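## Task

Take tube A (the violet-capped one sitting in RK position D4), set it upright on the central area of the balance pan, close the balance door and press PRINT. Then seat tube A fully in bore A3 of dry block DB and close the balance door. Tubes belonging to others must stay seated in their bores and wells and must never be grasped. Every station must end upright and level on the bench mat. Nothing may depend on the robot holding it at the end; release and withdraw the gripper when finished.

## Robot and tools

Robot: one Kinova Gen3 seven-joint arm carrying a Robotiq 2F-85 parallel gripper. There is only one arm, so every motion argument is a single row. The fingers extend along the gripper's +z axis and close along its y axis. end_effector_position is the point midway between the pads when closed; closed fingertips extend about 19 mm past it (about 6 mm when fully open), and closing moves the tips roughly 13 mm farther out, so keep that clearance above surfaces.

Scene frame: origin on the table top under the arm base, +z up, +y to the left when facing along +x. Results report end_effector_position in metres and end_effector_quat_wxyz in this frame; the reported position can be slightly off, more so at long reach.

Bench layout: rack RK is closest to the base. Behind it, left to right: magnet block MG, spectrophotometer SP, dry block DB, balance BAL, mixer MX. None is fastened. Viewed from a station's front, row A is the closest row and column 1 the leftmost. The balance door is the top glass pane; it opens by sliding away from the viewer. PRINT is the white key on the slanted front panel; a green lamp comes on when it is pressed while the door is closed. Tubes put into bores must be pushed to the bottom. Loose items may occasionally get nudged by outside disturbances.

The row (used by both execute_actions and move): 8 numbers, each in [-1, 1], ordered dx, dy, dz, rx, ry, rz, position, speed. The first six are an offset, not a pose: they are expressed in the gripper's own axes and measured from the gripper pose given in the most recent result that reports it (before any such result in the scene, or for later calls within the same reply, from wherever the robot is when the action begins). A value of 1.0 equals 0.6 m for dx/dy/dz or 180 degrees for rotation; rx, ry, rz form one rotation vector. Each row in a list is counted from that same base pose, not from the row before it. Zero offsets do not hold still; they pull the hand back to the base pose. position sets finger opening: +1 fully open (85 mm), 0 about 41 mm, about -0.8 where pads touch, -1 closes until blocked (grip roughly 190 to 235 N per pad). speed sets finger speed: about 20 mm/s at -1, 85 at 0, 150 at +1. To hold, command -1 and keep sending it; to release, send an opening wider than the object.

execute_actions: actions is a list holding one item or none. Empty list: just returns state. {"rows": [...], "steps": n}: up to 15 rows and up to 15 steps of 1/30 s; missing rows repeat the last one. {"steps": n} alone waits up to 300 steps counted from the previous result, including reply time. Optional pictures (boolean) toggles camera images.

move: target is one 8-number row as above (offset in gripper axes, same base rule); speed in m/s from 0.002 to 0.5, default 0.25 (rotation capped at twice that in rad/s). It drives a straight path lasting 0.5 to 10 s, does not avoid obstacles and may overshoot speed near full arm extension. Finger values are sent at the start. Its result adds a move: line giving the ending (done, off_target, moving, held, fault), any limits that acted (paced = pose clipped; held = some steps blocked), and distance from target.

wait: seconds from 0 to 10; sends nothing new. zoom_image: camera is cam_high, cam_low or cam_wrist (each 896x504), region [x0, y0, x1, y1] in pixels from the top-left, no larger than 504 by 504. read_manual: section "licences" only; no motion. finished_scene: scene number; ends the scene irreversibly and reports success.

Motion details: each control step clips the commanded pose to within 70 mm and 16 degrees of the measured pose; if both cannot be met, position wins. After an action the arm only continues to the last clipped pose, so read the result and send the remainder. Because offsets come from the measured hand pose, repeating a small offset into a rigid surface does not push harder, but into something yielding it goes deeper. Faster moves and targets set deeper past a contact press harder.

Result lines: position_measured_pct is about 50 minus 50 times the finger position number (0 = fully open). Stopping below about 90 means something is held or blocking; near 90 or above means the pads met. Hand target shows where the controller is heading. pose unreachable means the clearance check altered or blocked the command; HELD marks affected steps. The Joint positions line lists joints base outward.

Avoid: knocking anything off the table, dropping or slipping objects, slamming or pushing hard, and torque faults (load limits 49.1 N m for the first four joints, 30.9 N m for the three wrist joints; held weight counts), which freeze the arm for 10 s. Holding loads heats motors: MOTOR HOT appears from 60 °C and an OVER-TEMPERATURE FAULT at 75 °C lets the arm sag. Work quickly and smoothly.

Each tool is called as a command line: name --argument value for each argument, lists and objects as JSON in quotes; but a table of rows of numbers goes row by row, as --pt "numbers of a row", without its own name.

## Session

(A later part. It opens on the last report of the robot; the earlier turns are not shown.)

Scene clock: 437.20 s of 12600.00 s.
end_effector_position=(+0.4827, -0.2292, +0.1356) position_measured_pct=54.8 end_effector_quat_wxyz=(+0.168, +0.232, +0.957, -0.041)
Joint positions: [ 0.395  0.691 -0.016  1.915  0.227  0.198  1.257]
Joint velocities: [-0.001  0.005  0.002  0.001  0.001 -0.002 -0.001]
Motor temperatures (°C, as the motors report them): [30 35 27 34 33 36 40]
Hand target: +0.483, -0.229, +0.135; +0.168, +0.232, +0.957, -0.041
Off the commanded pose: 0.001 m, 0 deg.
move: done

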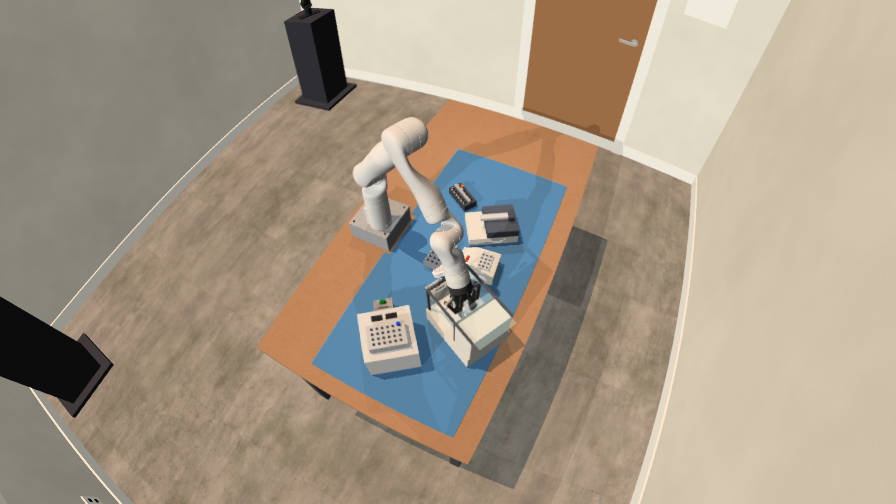

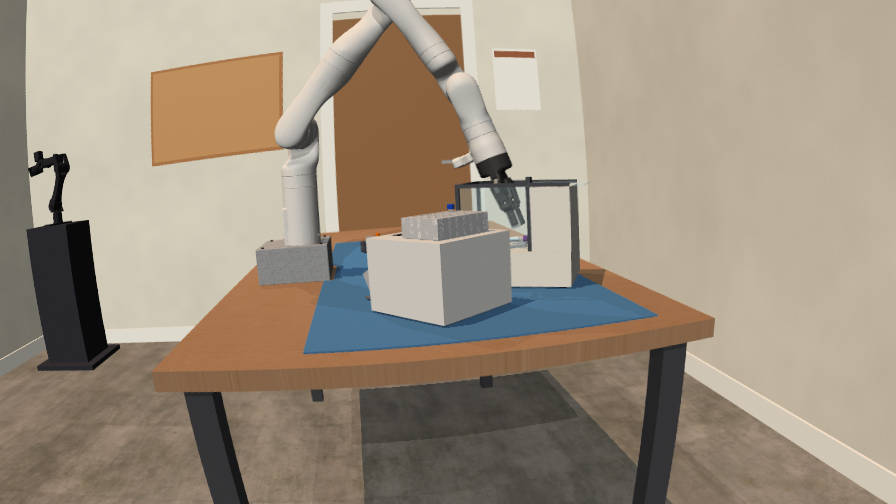

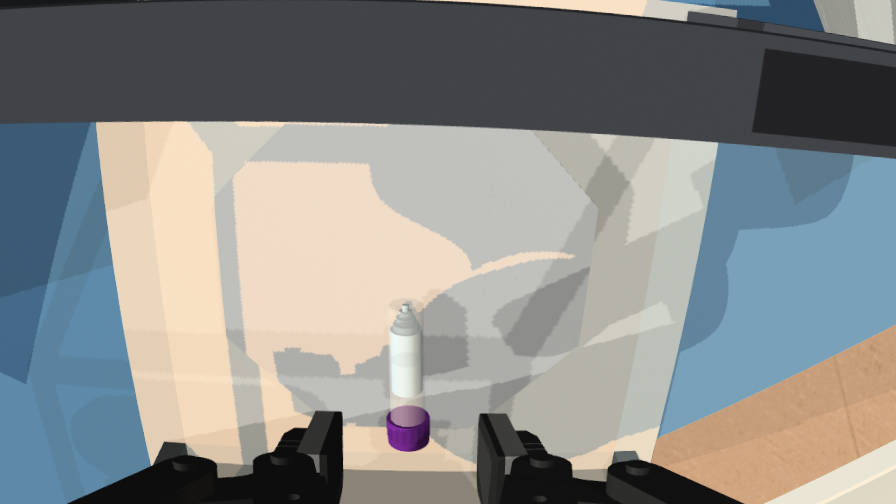

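move --target '[0.015,0.002,0.04,0,0,0,-0.1,0.5]' --speed 0.03

Scene clock: 442.37 s of 12600.00 s.
end_effector_position=(+0.4831, -0.2281, +0.1102) position_measured_pct=54.8 end_effector_quat_wxyz=(+0.168, +0.232, +0.957, -0.041)
Joint positions: [0.376 0.747 0.008 1.925 0.23  0.13  1.245]
Joint velocities: [-0.002  0.004  0.002  0.     0.    -0.004  0.   ]
Motor temperatures (°C, as the motors report them): [30 35 27 34 33 36 40]
Hand target: +0.483, -0.228, +0.110; +0.168, +0.232, +0.957, -0.041
Off the commanded pose: 0.000 m, 0 deg.
move: done

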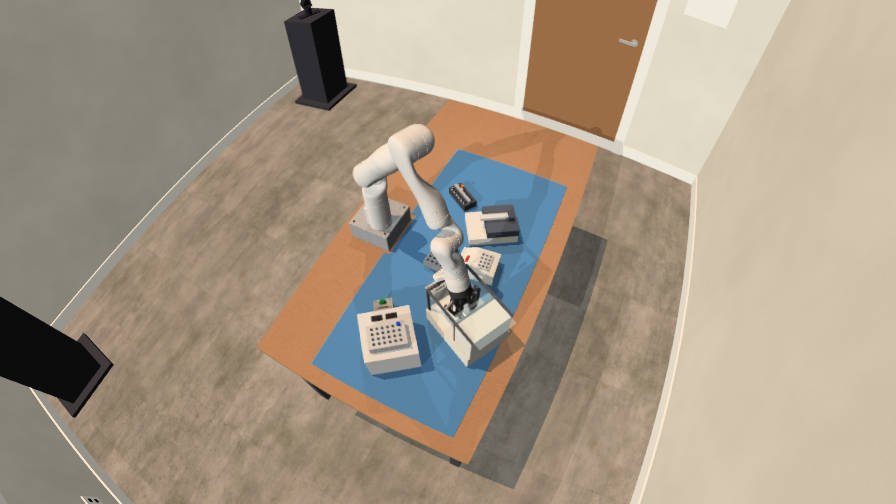

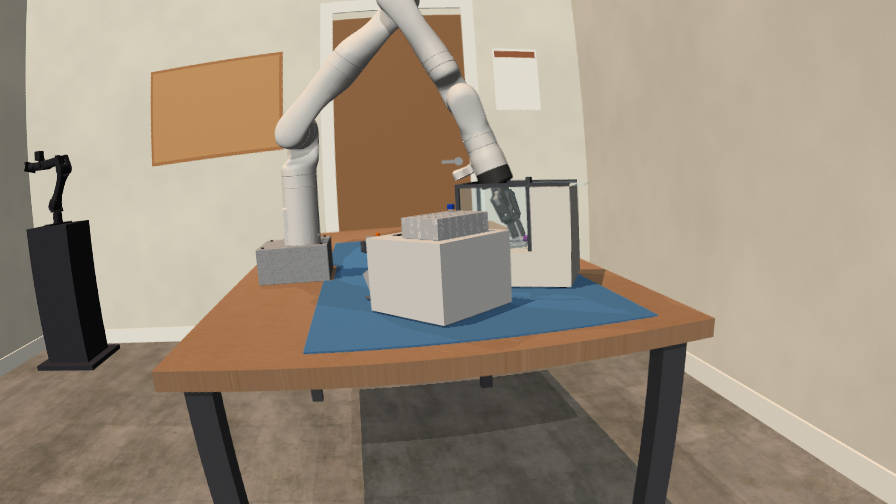

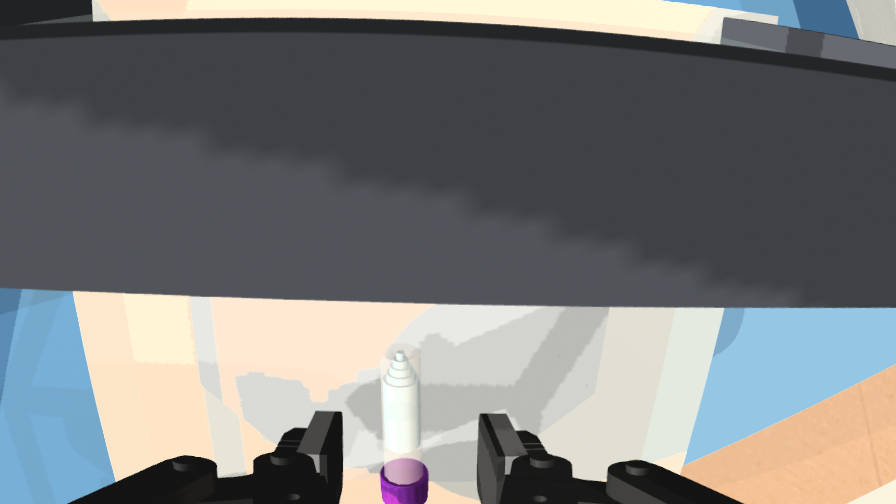

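execute_actions --actions '[{"rows":[[0,0,0,0,0,0,-1,-0.5]],"steps":15}]'

wait --seconds 0.7

Scene clock: 447.20 s of 12600.00 s.
end_effector_position=(+0.4831, -0.2281, +0.1102) position_measured_pct=77.4 end_effector_quat_wxyz=(+0.168, +0.232, +0.957, -0.041)
Joint positions: [0.376 0.747 0.008 1.925 0.23  0.13  1.245]
Joint velocities: [ 0.    -0.     0.001 -0.001  0.    -0.002 -0.   ]
Motor temperatures (°C, as the motors report them): [30 35 27 34 33 36 40]
Hand target: +0.483, -0.228, +0.110; +0.168, +0.232, +0.957, -0.041
Off the commanded pose: 0.000 m, 0 deg.
Steps of this call (steps 1 to 130: nothing new was sent; steps 131 to 145: all 15 steps of this action). Readings (end_effector_position | what the end effector reports):
131: (+0.4830, -0.2281, +0.1101) | position_measured_pct=54.8
132: (+0.4830, -0.2281, +0.1101) | position_measured_pct=55.2
134: (+0.4831, -0.2281, +0.1102) | position_measured_pct=57.5
138: (+0.4831, -0.2281, +0.1102) | position_measured_pct=64.7
145: the state above

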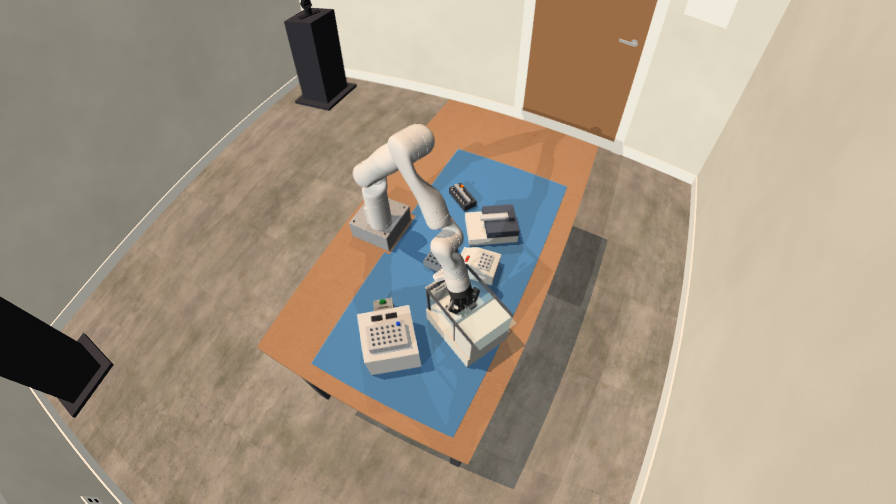

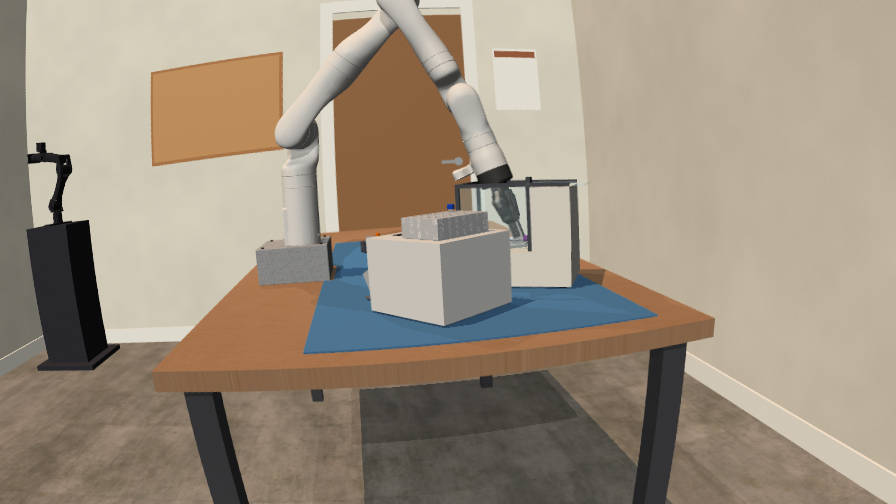

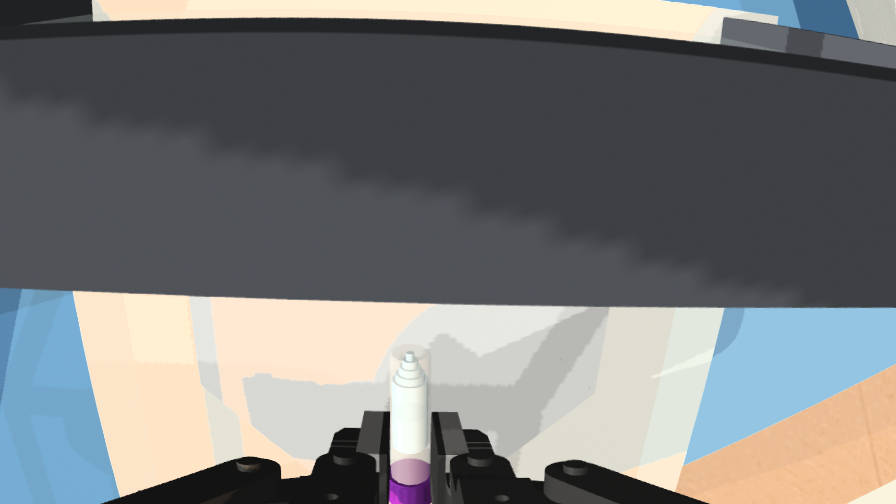

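Scene clock: 447.90 s of 12600.00 s.
end_effector_position=(+0.4832, -0.2282, +0.1104) position_measured_pct=87.3 end_effector_quat_wxyz=(+0.168, +0.232, +0.957, -0.041)
Joint positions: [0.376 0.747 0.008 1.924 0.23  0.13  1.245]
Joint velocities: [ 0.    -0.     0.001  0.003 -0.001 -0.001 -0.   ]
Motor temperatures (°C, as the motors report them): [30 35 27 34 33 36 40]
Hand target: +0.483, -0.228, +0.110; +0.168, +0.232, +0.957, -0.041
Off the commanded pose: 0.000 m, 0 deg.
Steps of this call (steps 1 to 21: nothing new was sent). Readings (end_effector_position | what the end effector reports):
1: (+0.4831, -0.2281, +0.1102) | position_measured_pct=79.4
2: (+0.4831, -0.2281, +0.1102) | position_measured_pct=81.0
4: (+0.4831, -0.2282, +0.1103) | position_measured_pct=83.3
8: (+0.4832, -0.2282, +0.1104) | position_measured_pct=86.5
21: the state above

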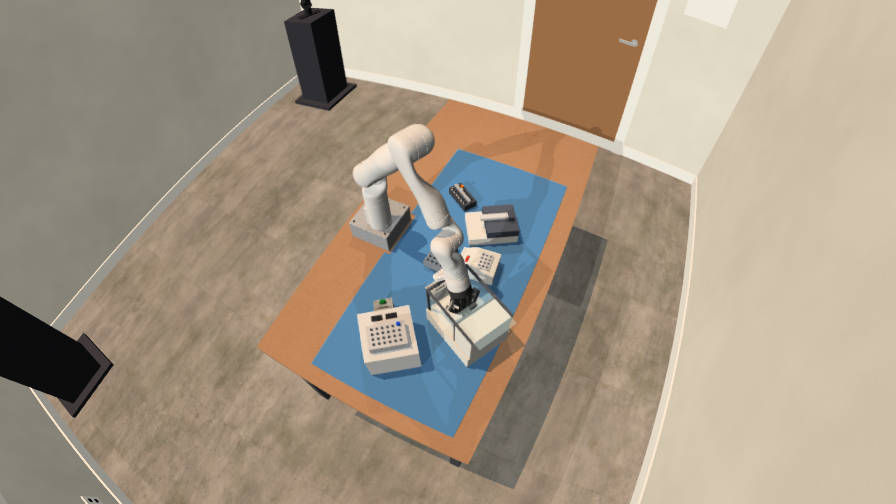

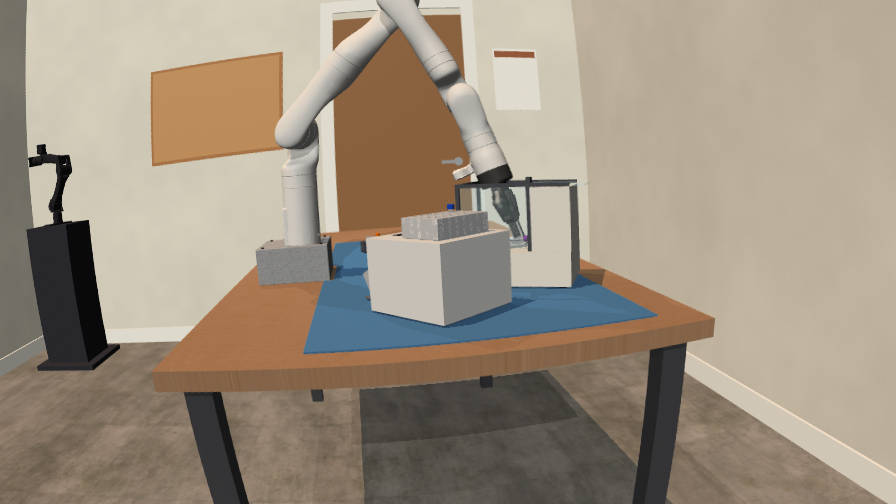

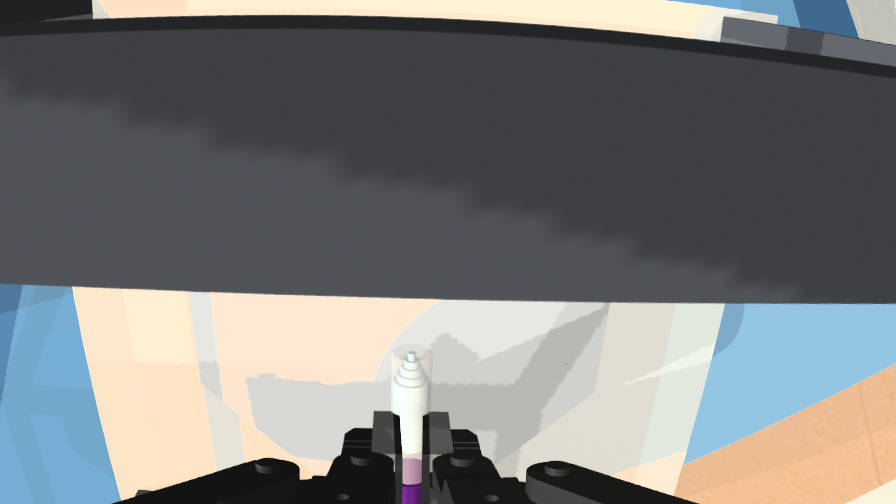

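move --target '[0,0,-0.28,0,0,0,-1,-0.5]' --speed 0.08

Scene clock: 460.60 s of 12600.00 s.
end_effector_position=(+0.4319, -0.2016, +0.2677) position_measured_pct=87.3 end_effector_quat_wxyz=(+0.168, +0.232, +0.957, -0.041)
Joint positions: [ 0.444  0.337 -0.1    1.97   0.16   0.499  1.315]
Joint velocities: [ 0.001 -0.005 -0.     0.001 -0.001  0.     0.001]
Motor temperatures (°C, as the motors report them): [30 35 27 34 33 36 40]
Hand target: +0.432, -0.202, +0.268; +0.168, +0.232, +0.957, -0.041
Off the commanded pose: 0.001 m, 0 deg.
move: done

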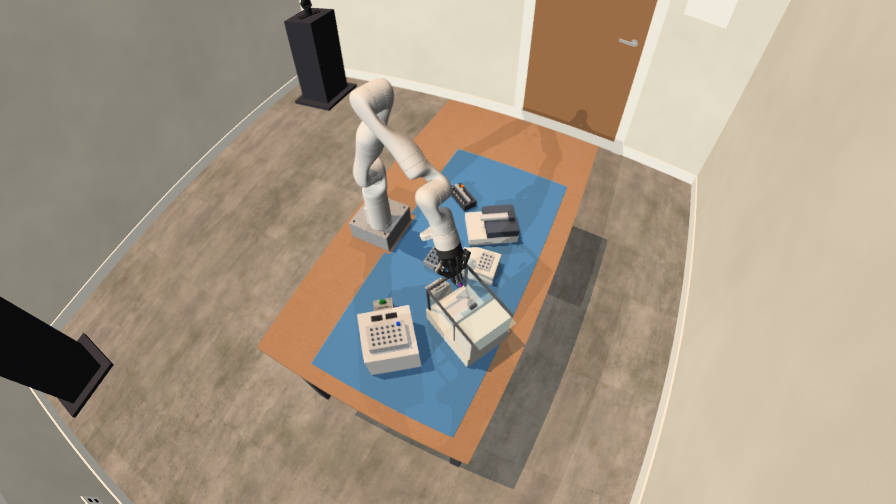

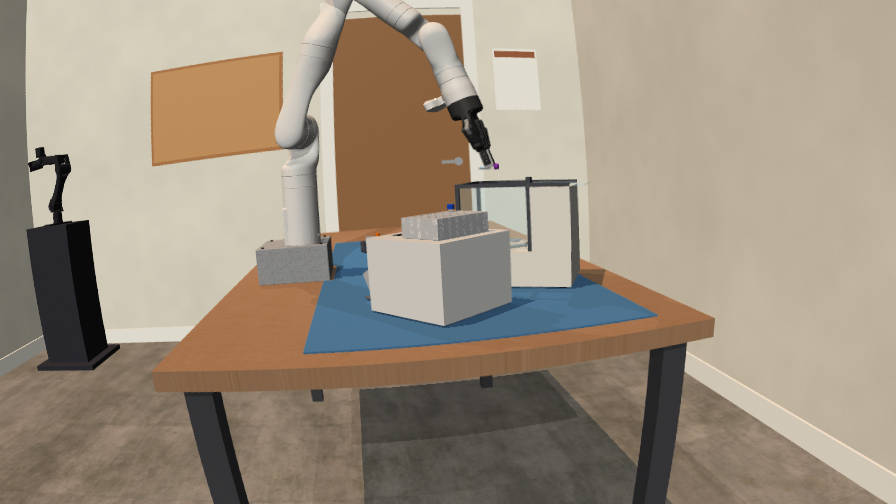

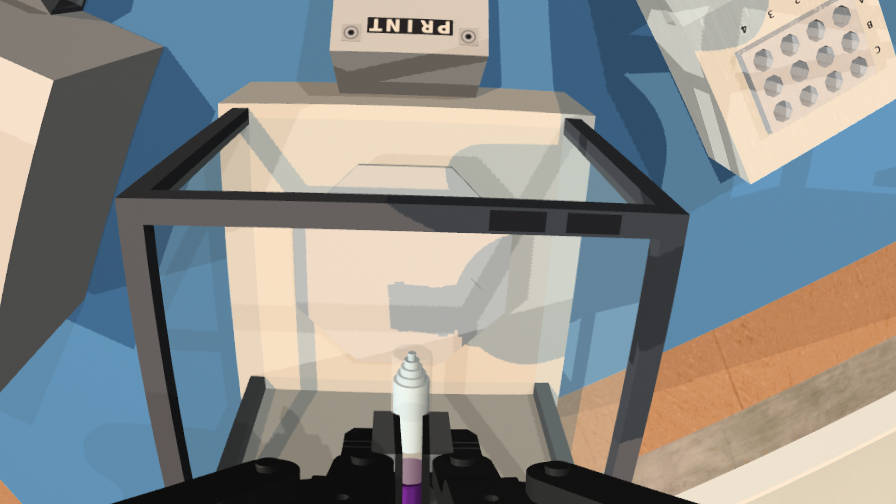

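move --target '[0.25,-0.138,-0.091,0,0,0,-1,-0.5]' --speed 0.15

Scene clock: 477.43 s of 12600.00 s.
end_effector_position=(+0.2525, -0.2020, +0.2673) position_measured_pct=87.3 end_effector_quat_wxyz=(+0.168, +0.232, +0.957, -0.040)
Joint positions: [ 0.78   0.029 -0.12   2.383 -0.149  0.395  1.878]
Joint velocities: [ 0.011 -0.005  0.007  0.002 -0.028  0.003  0.037]
Motor temperatures (°C, as the motors report them): [30 35 27 34 33 36 40]
Hand target: +0.252, -0.202, +0.267; +0.168, +0.232, +0.957, -0.040
Off the commanded pose: 0.001 m, 0 deg.
move: done

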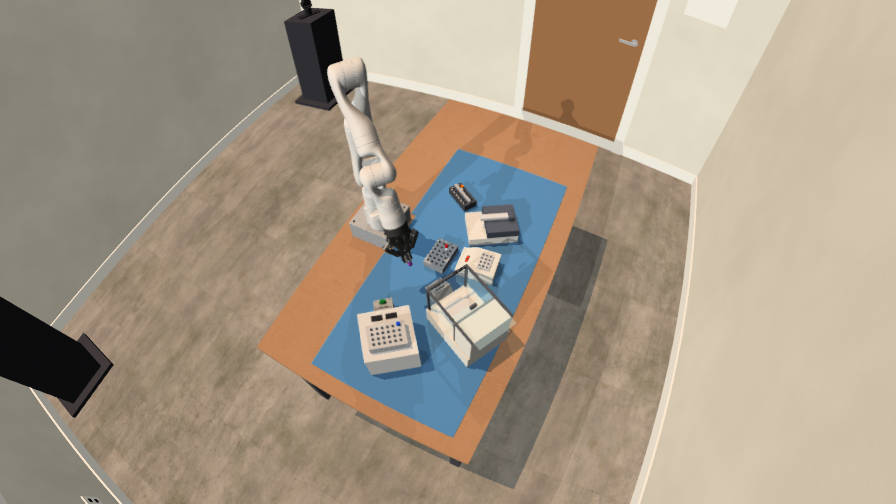

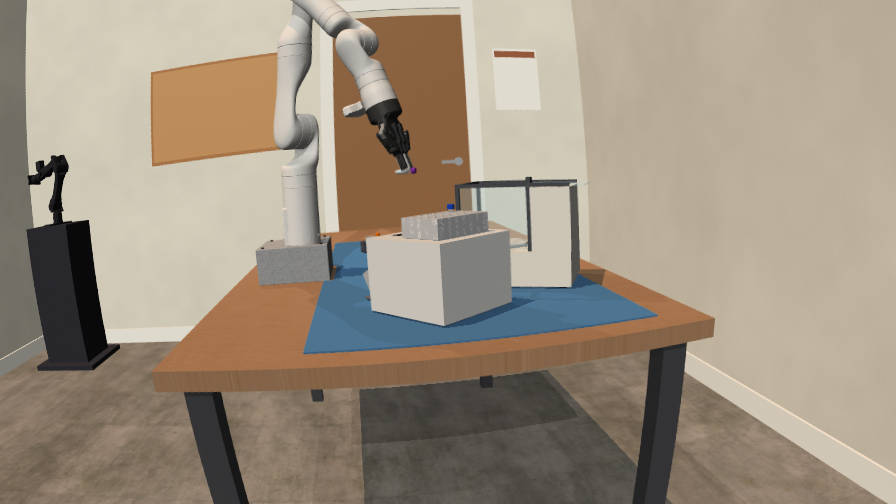

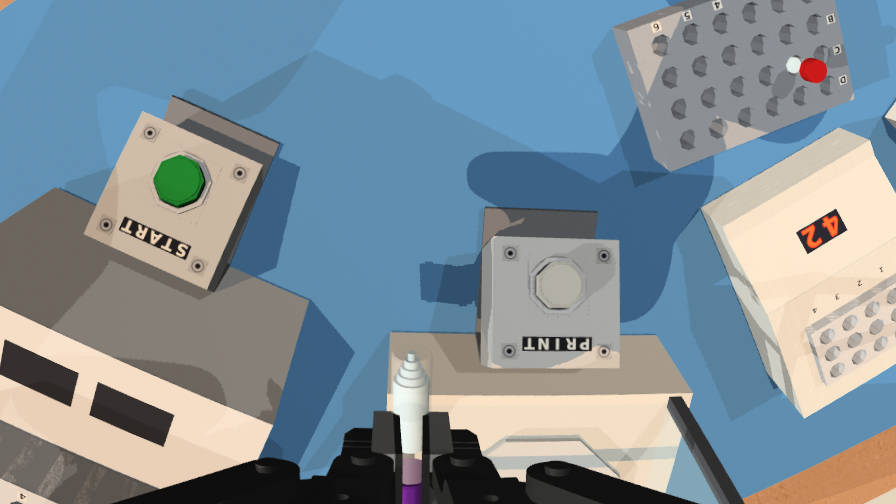

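move --target '[0.179,0.008,0.355,0,0,0,-1,-0.5]' --speed 0.1

Scene clock: 494.87 s of 12600.00 s.
end_effector_position=(+0.2304, -0.1863, +0.0311) position_measured_pct=87.3 end_effector_quat_wxyz=(+0.131, +0.230, +0.964, -0.014)
Joint positions: [ 0.935  0.949 -0.322  2.582 -0.265 -0.624  2.105]
Joint velocities: [ 0.088  0.027 -0.113 -0.    -0.139 -0.025  0.158]
Motor temperatures (°C, as the motors report them): [30 34 27 34 33 36 40]
Hand target: +0.230, -0.186, +0.031; +0.131, +0.230, +0.964, -0.014
Off the commanded pose: 0.002 m, 5 deg.
joint sent to its limit — the command would take joint 4 (elbow) past its upper limit, so that joint was sent only as far as its limit.
move: off_target

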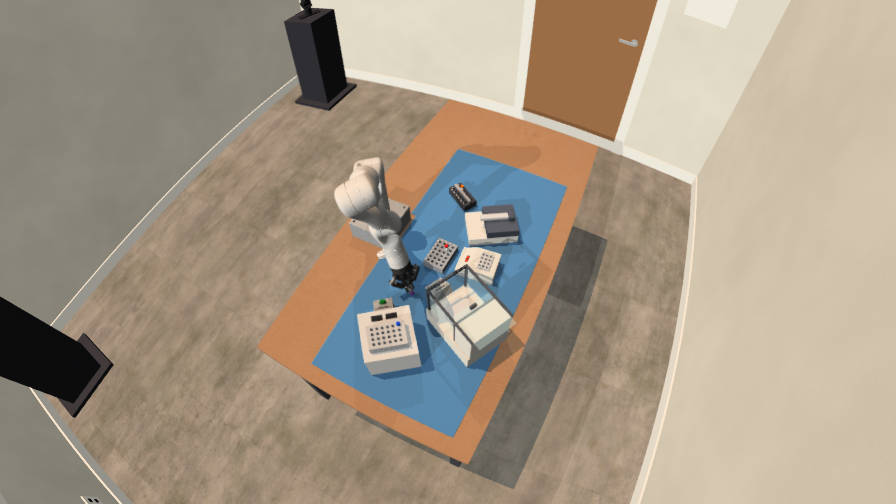

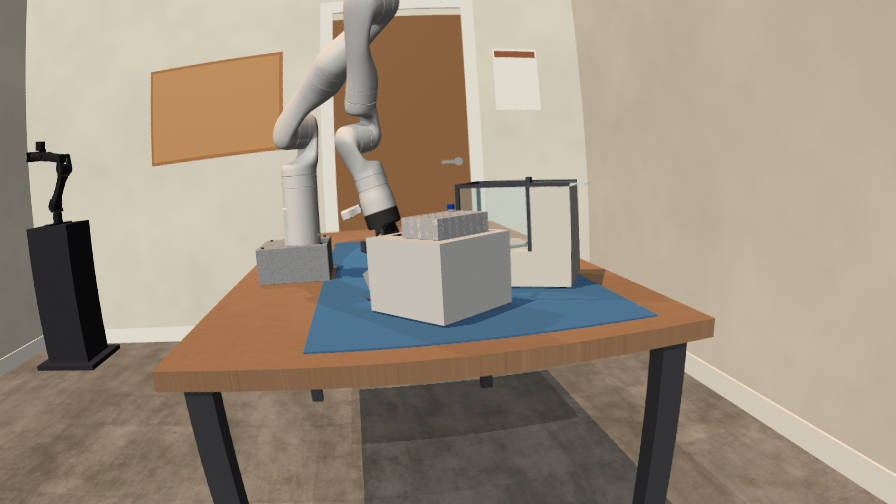

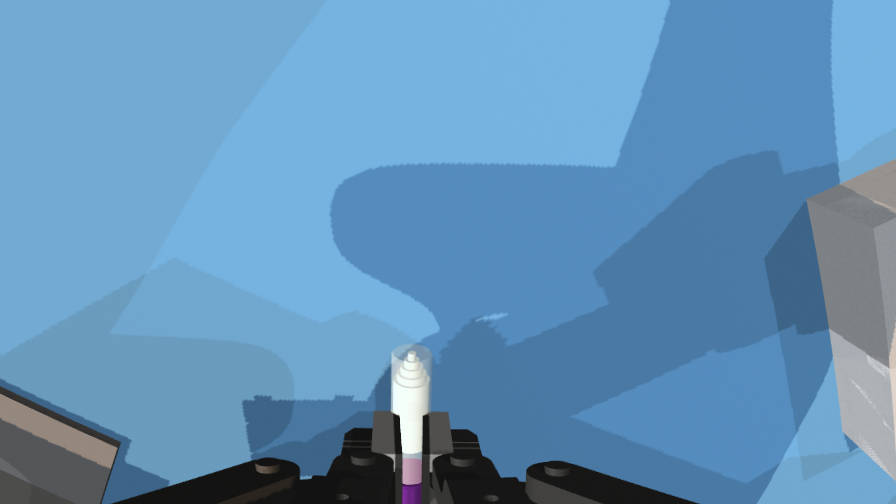

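execute_actions --actions '[]'

Scene clock: 498.13 s of 12600.00 s.
end_effector_position=(+0.2303, -0.1861, +0.0309) position_measured_pct=87.3 end_effector_quat_wxyz=(+0.131, +0.230, +0.964, -0.014)
Joint positions: [ 0.944  0.951 -0.333  2.582 -0.279 -0.627  2.121]
Joint velocities: [-0.    -0.     0.001  0.     0.002  0.001 -0.   ]
Motor temperatures (°C, as the motors report them): [30 34 27 34 33 36 40]
Hand target: +0.230, -0.186, +0.031; +0.131, +0.230, +0.964, -0.014
Off the commanded pose: 0.002 m, 5 deg.
Steps of this call (steps 1 to 98: nothing new was sent). Readings (end_effector_position | what the end effector reports):
1: (+0.2304, -0.1862, +0.0311) | position_measured_pct=87.3
2: (+0.2305, -0.1861, +0.0310) | position_measured_pct=87.3
4: (+0.2306, -0.1860, +0.0310) | position_measured_pct=87.3
8: (+0.2304, -0.1860, +0.0309) | position_measured_pct=87.3
98: the state above

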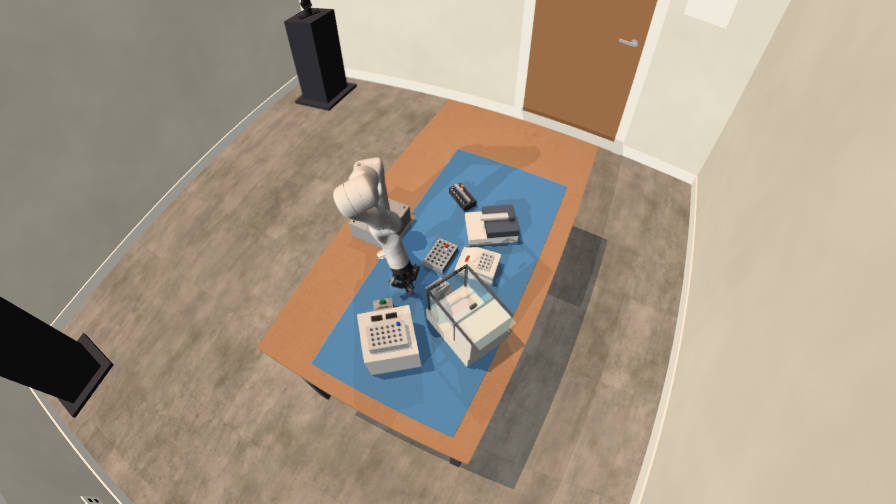

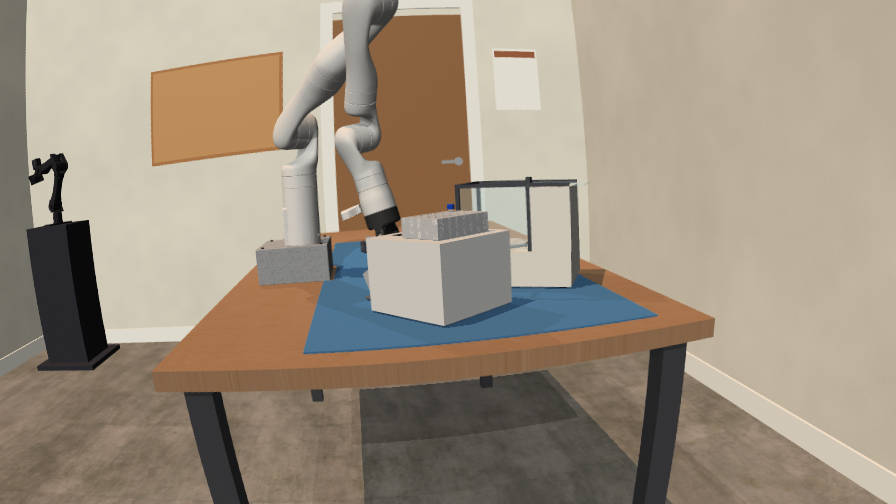

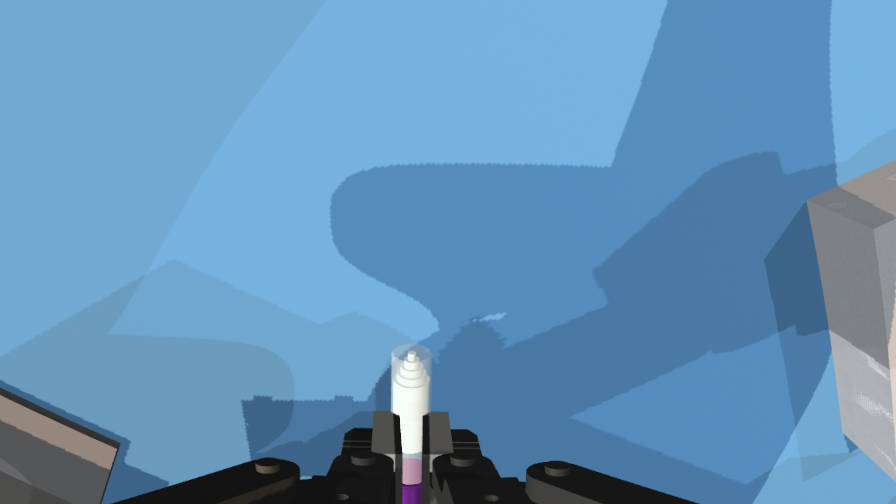

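move --target '[0,0,0.009,0,0,0,-1,-0.5]' --speed 0.02

move --target '[0,0,0,0,0,0,-0.1,0]'

Scene clock: 509.77 s of 12600.00 s.
end_effector_position=(+0.2308, -0.1862, +0.0274) position_measured_pct=87.3 end_effector_quat_wxyz=(+0.131, +0.230, +0.964, -0.015)
Joint positions: [ 0.943  0.966 -0.332  2.579 -0.277 -0.639  2.122]
Joint velocities: [-0.     0.001 -0.     0.002  0.001 -0.004 -0.   ]
Motor temperatures (°C, as the motors report them): [30 34 27 34 33 36 40]
Hand target: +0.232, -0.187, +0.026; +0.131, +0.230, +0.964, -0.014
Off the commanded pose: 0.002 m, 0 deg.
move: done

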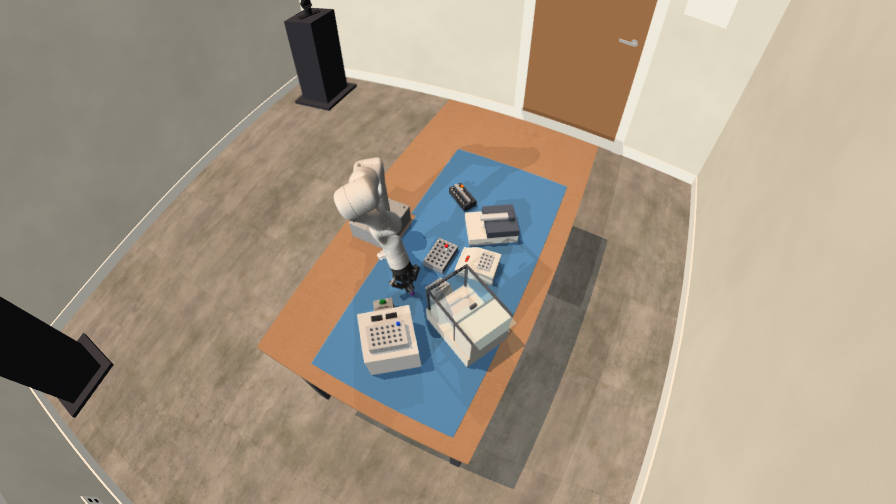

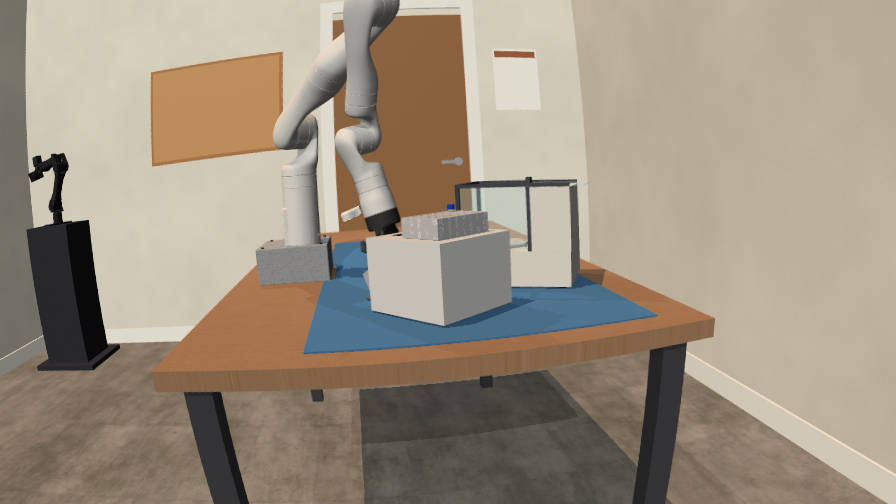

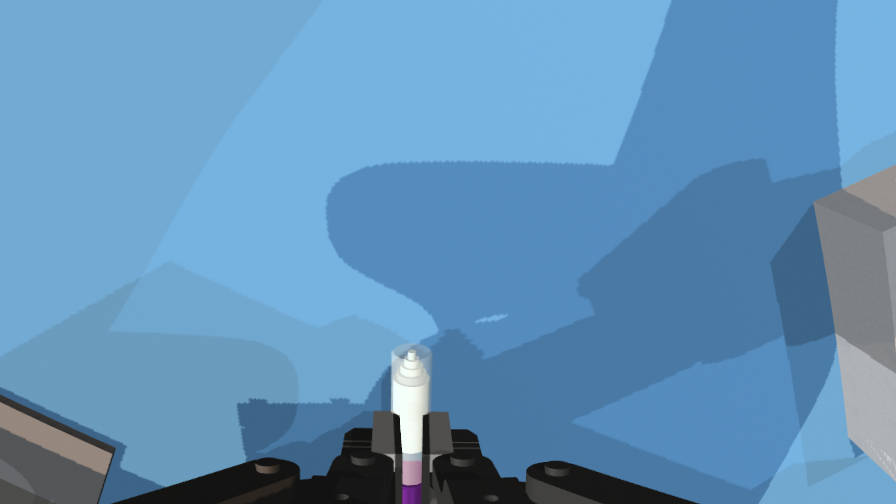

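Scene clock: 510.50 s of 12600.00 s.
end_effector_position=(+0.2308, -0.1862, +0.0275) position_measured_pct=54.8 end_effector_quat_wxyz=(+0.131, +0.230, +0.964, -0.015)
Joint positions: [ 0.943  0.966 -0.332  2.579 -0.277 -0.639  2.122]
Joint velocities: [-0.     0.     0.001  0.     0.001 -0.001 -0.   ]
Motor temperatures (°C, as the motors report them): [30 34 27 34 33 36 40]
Hand target: +0.231, -0.186, +0.027; +0.131, +0.230, +0.964, -0.015
Off the commanded pose: 0.000 m, 0 deg.
move: done

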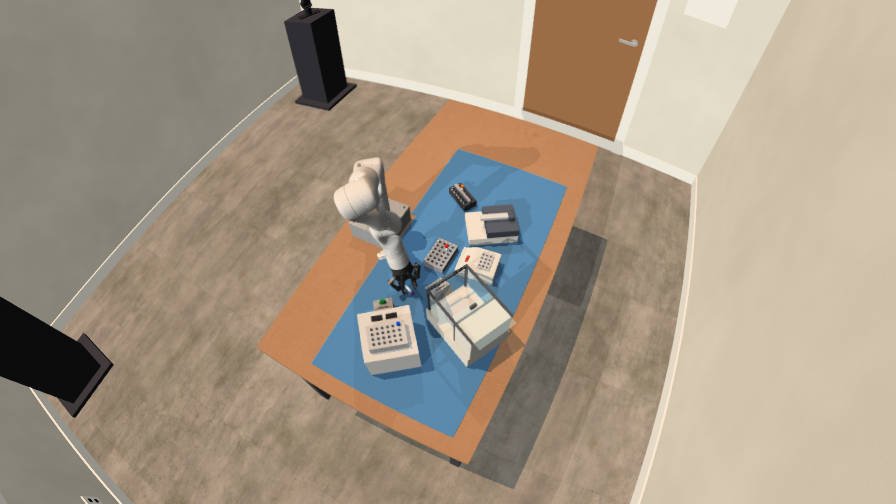

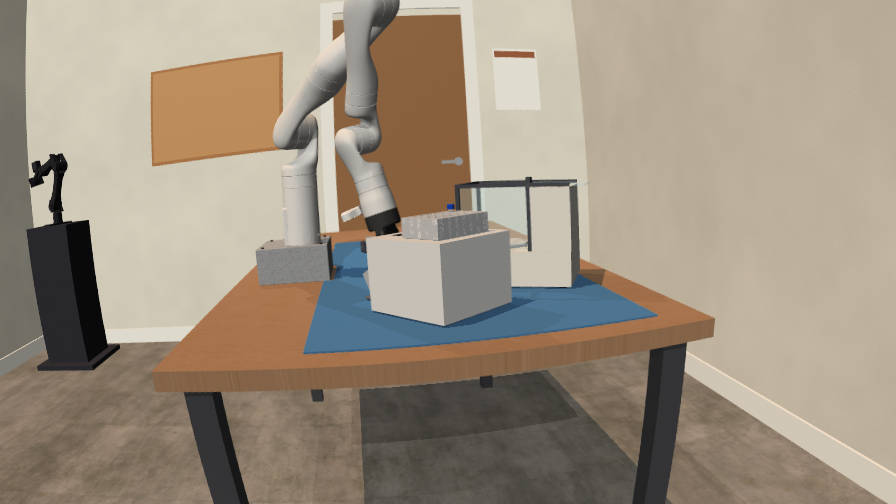

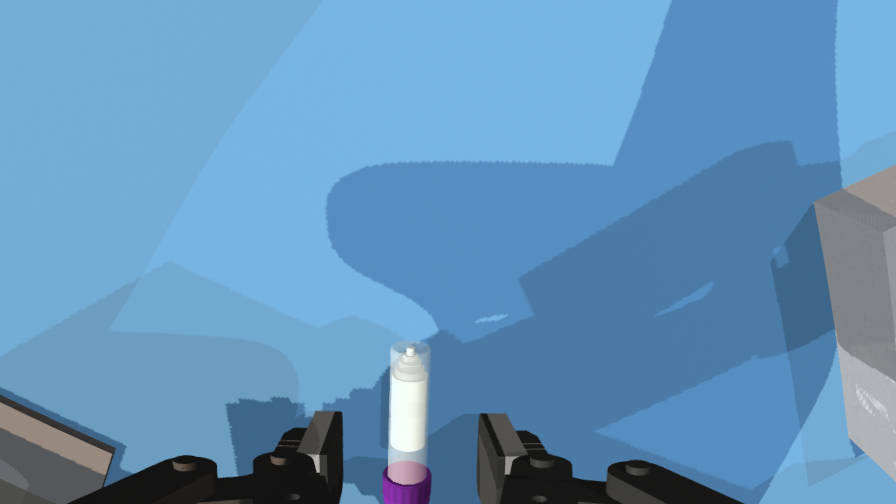

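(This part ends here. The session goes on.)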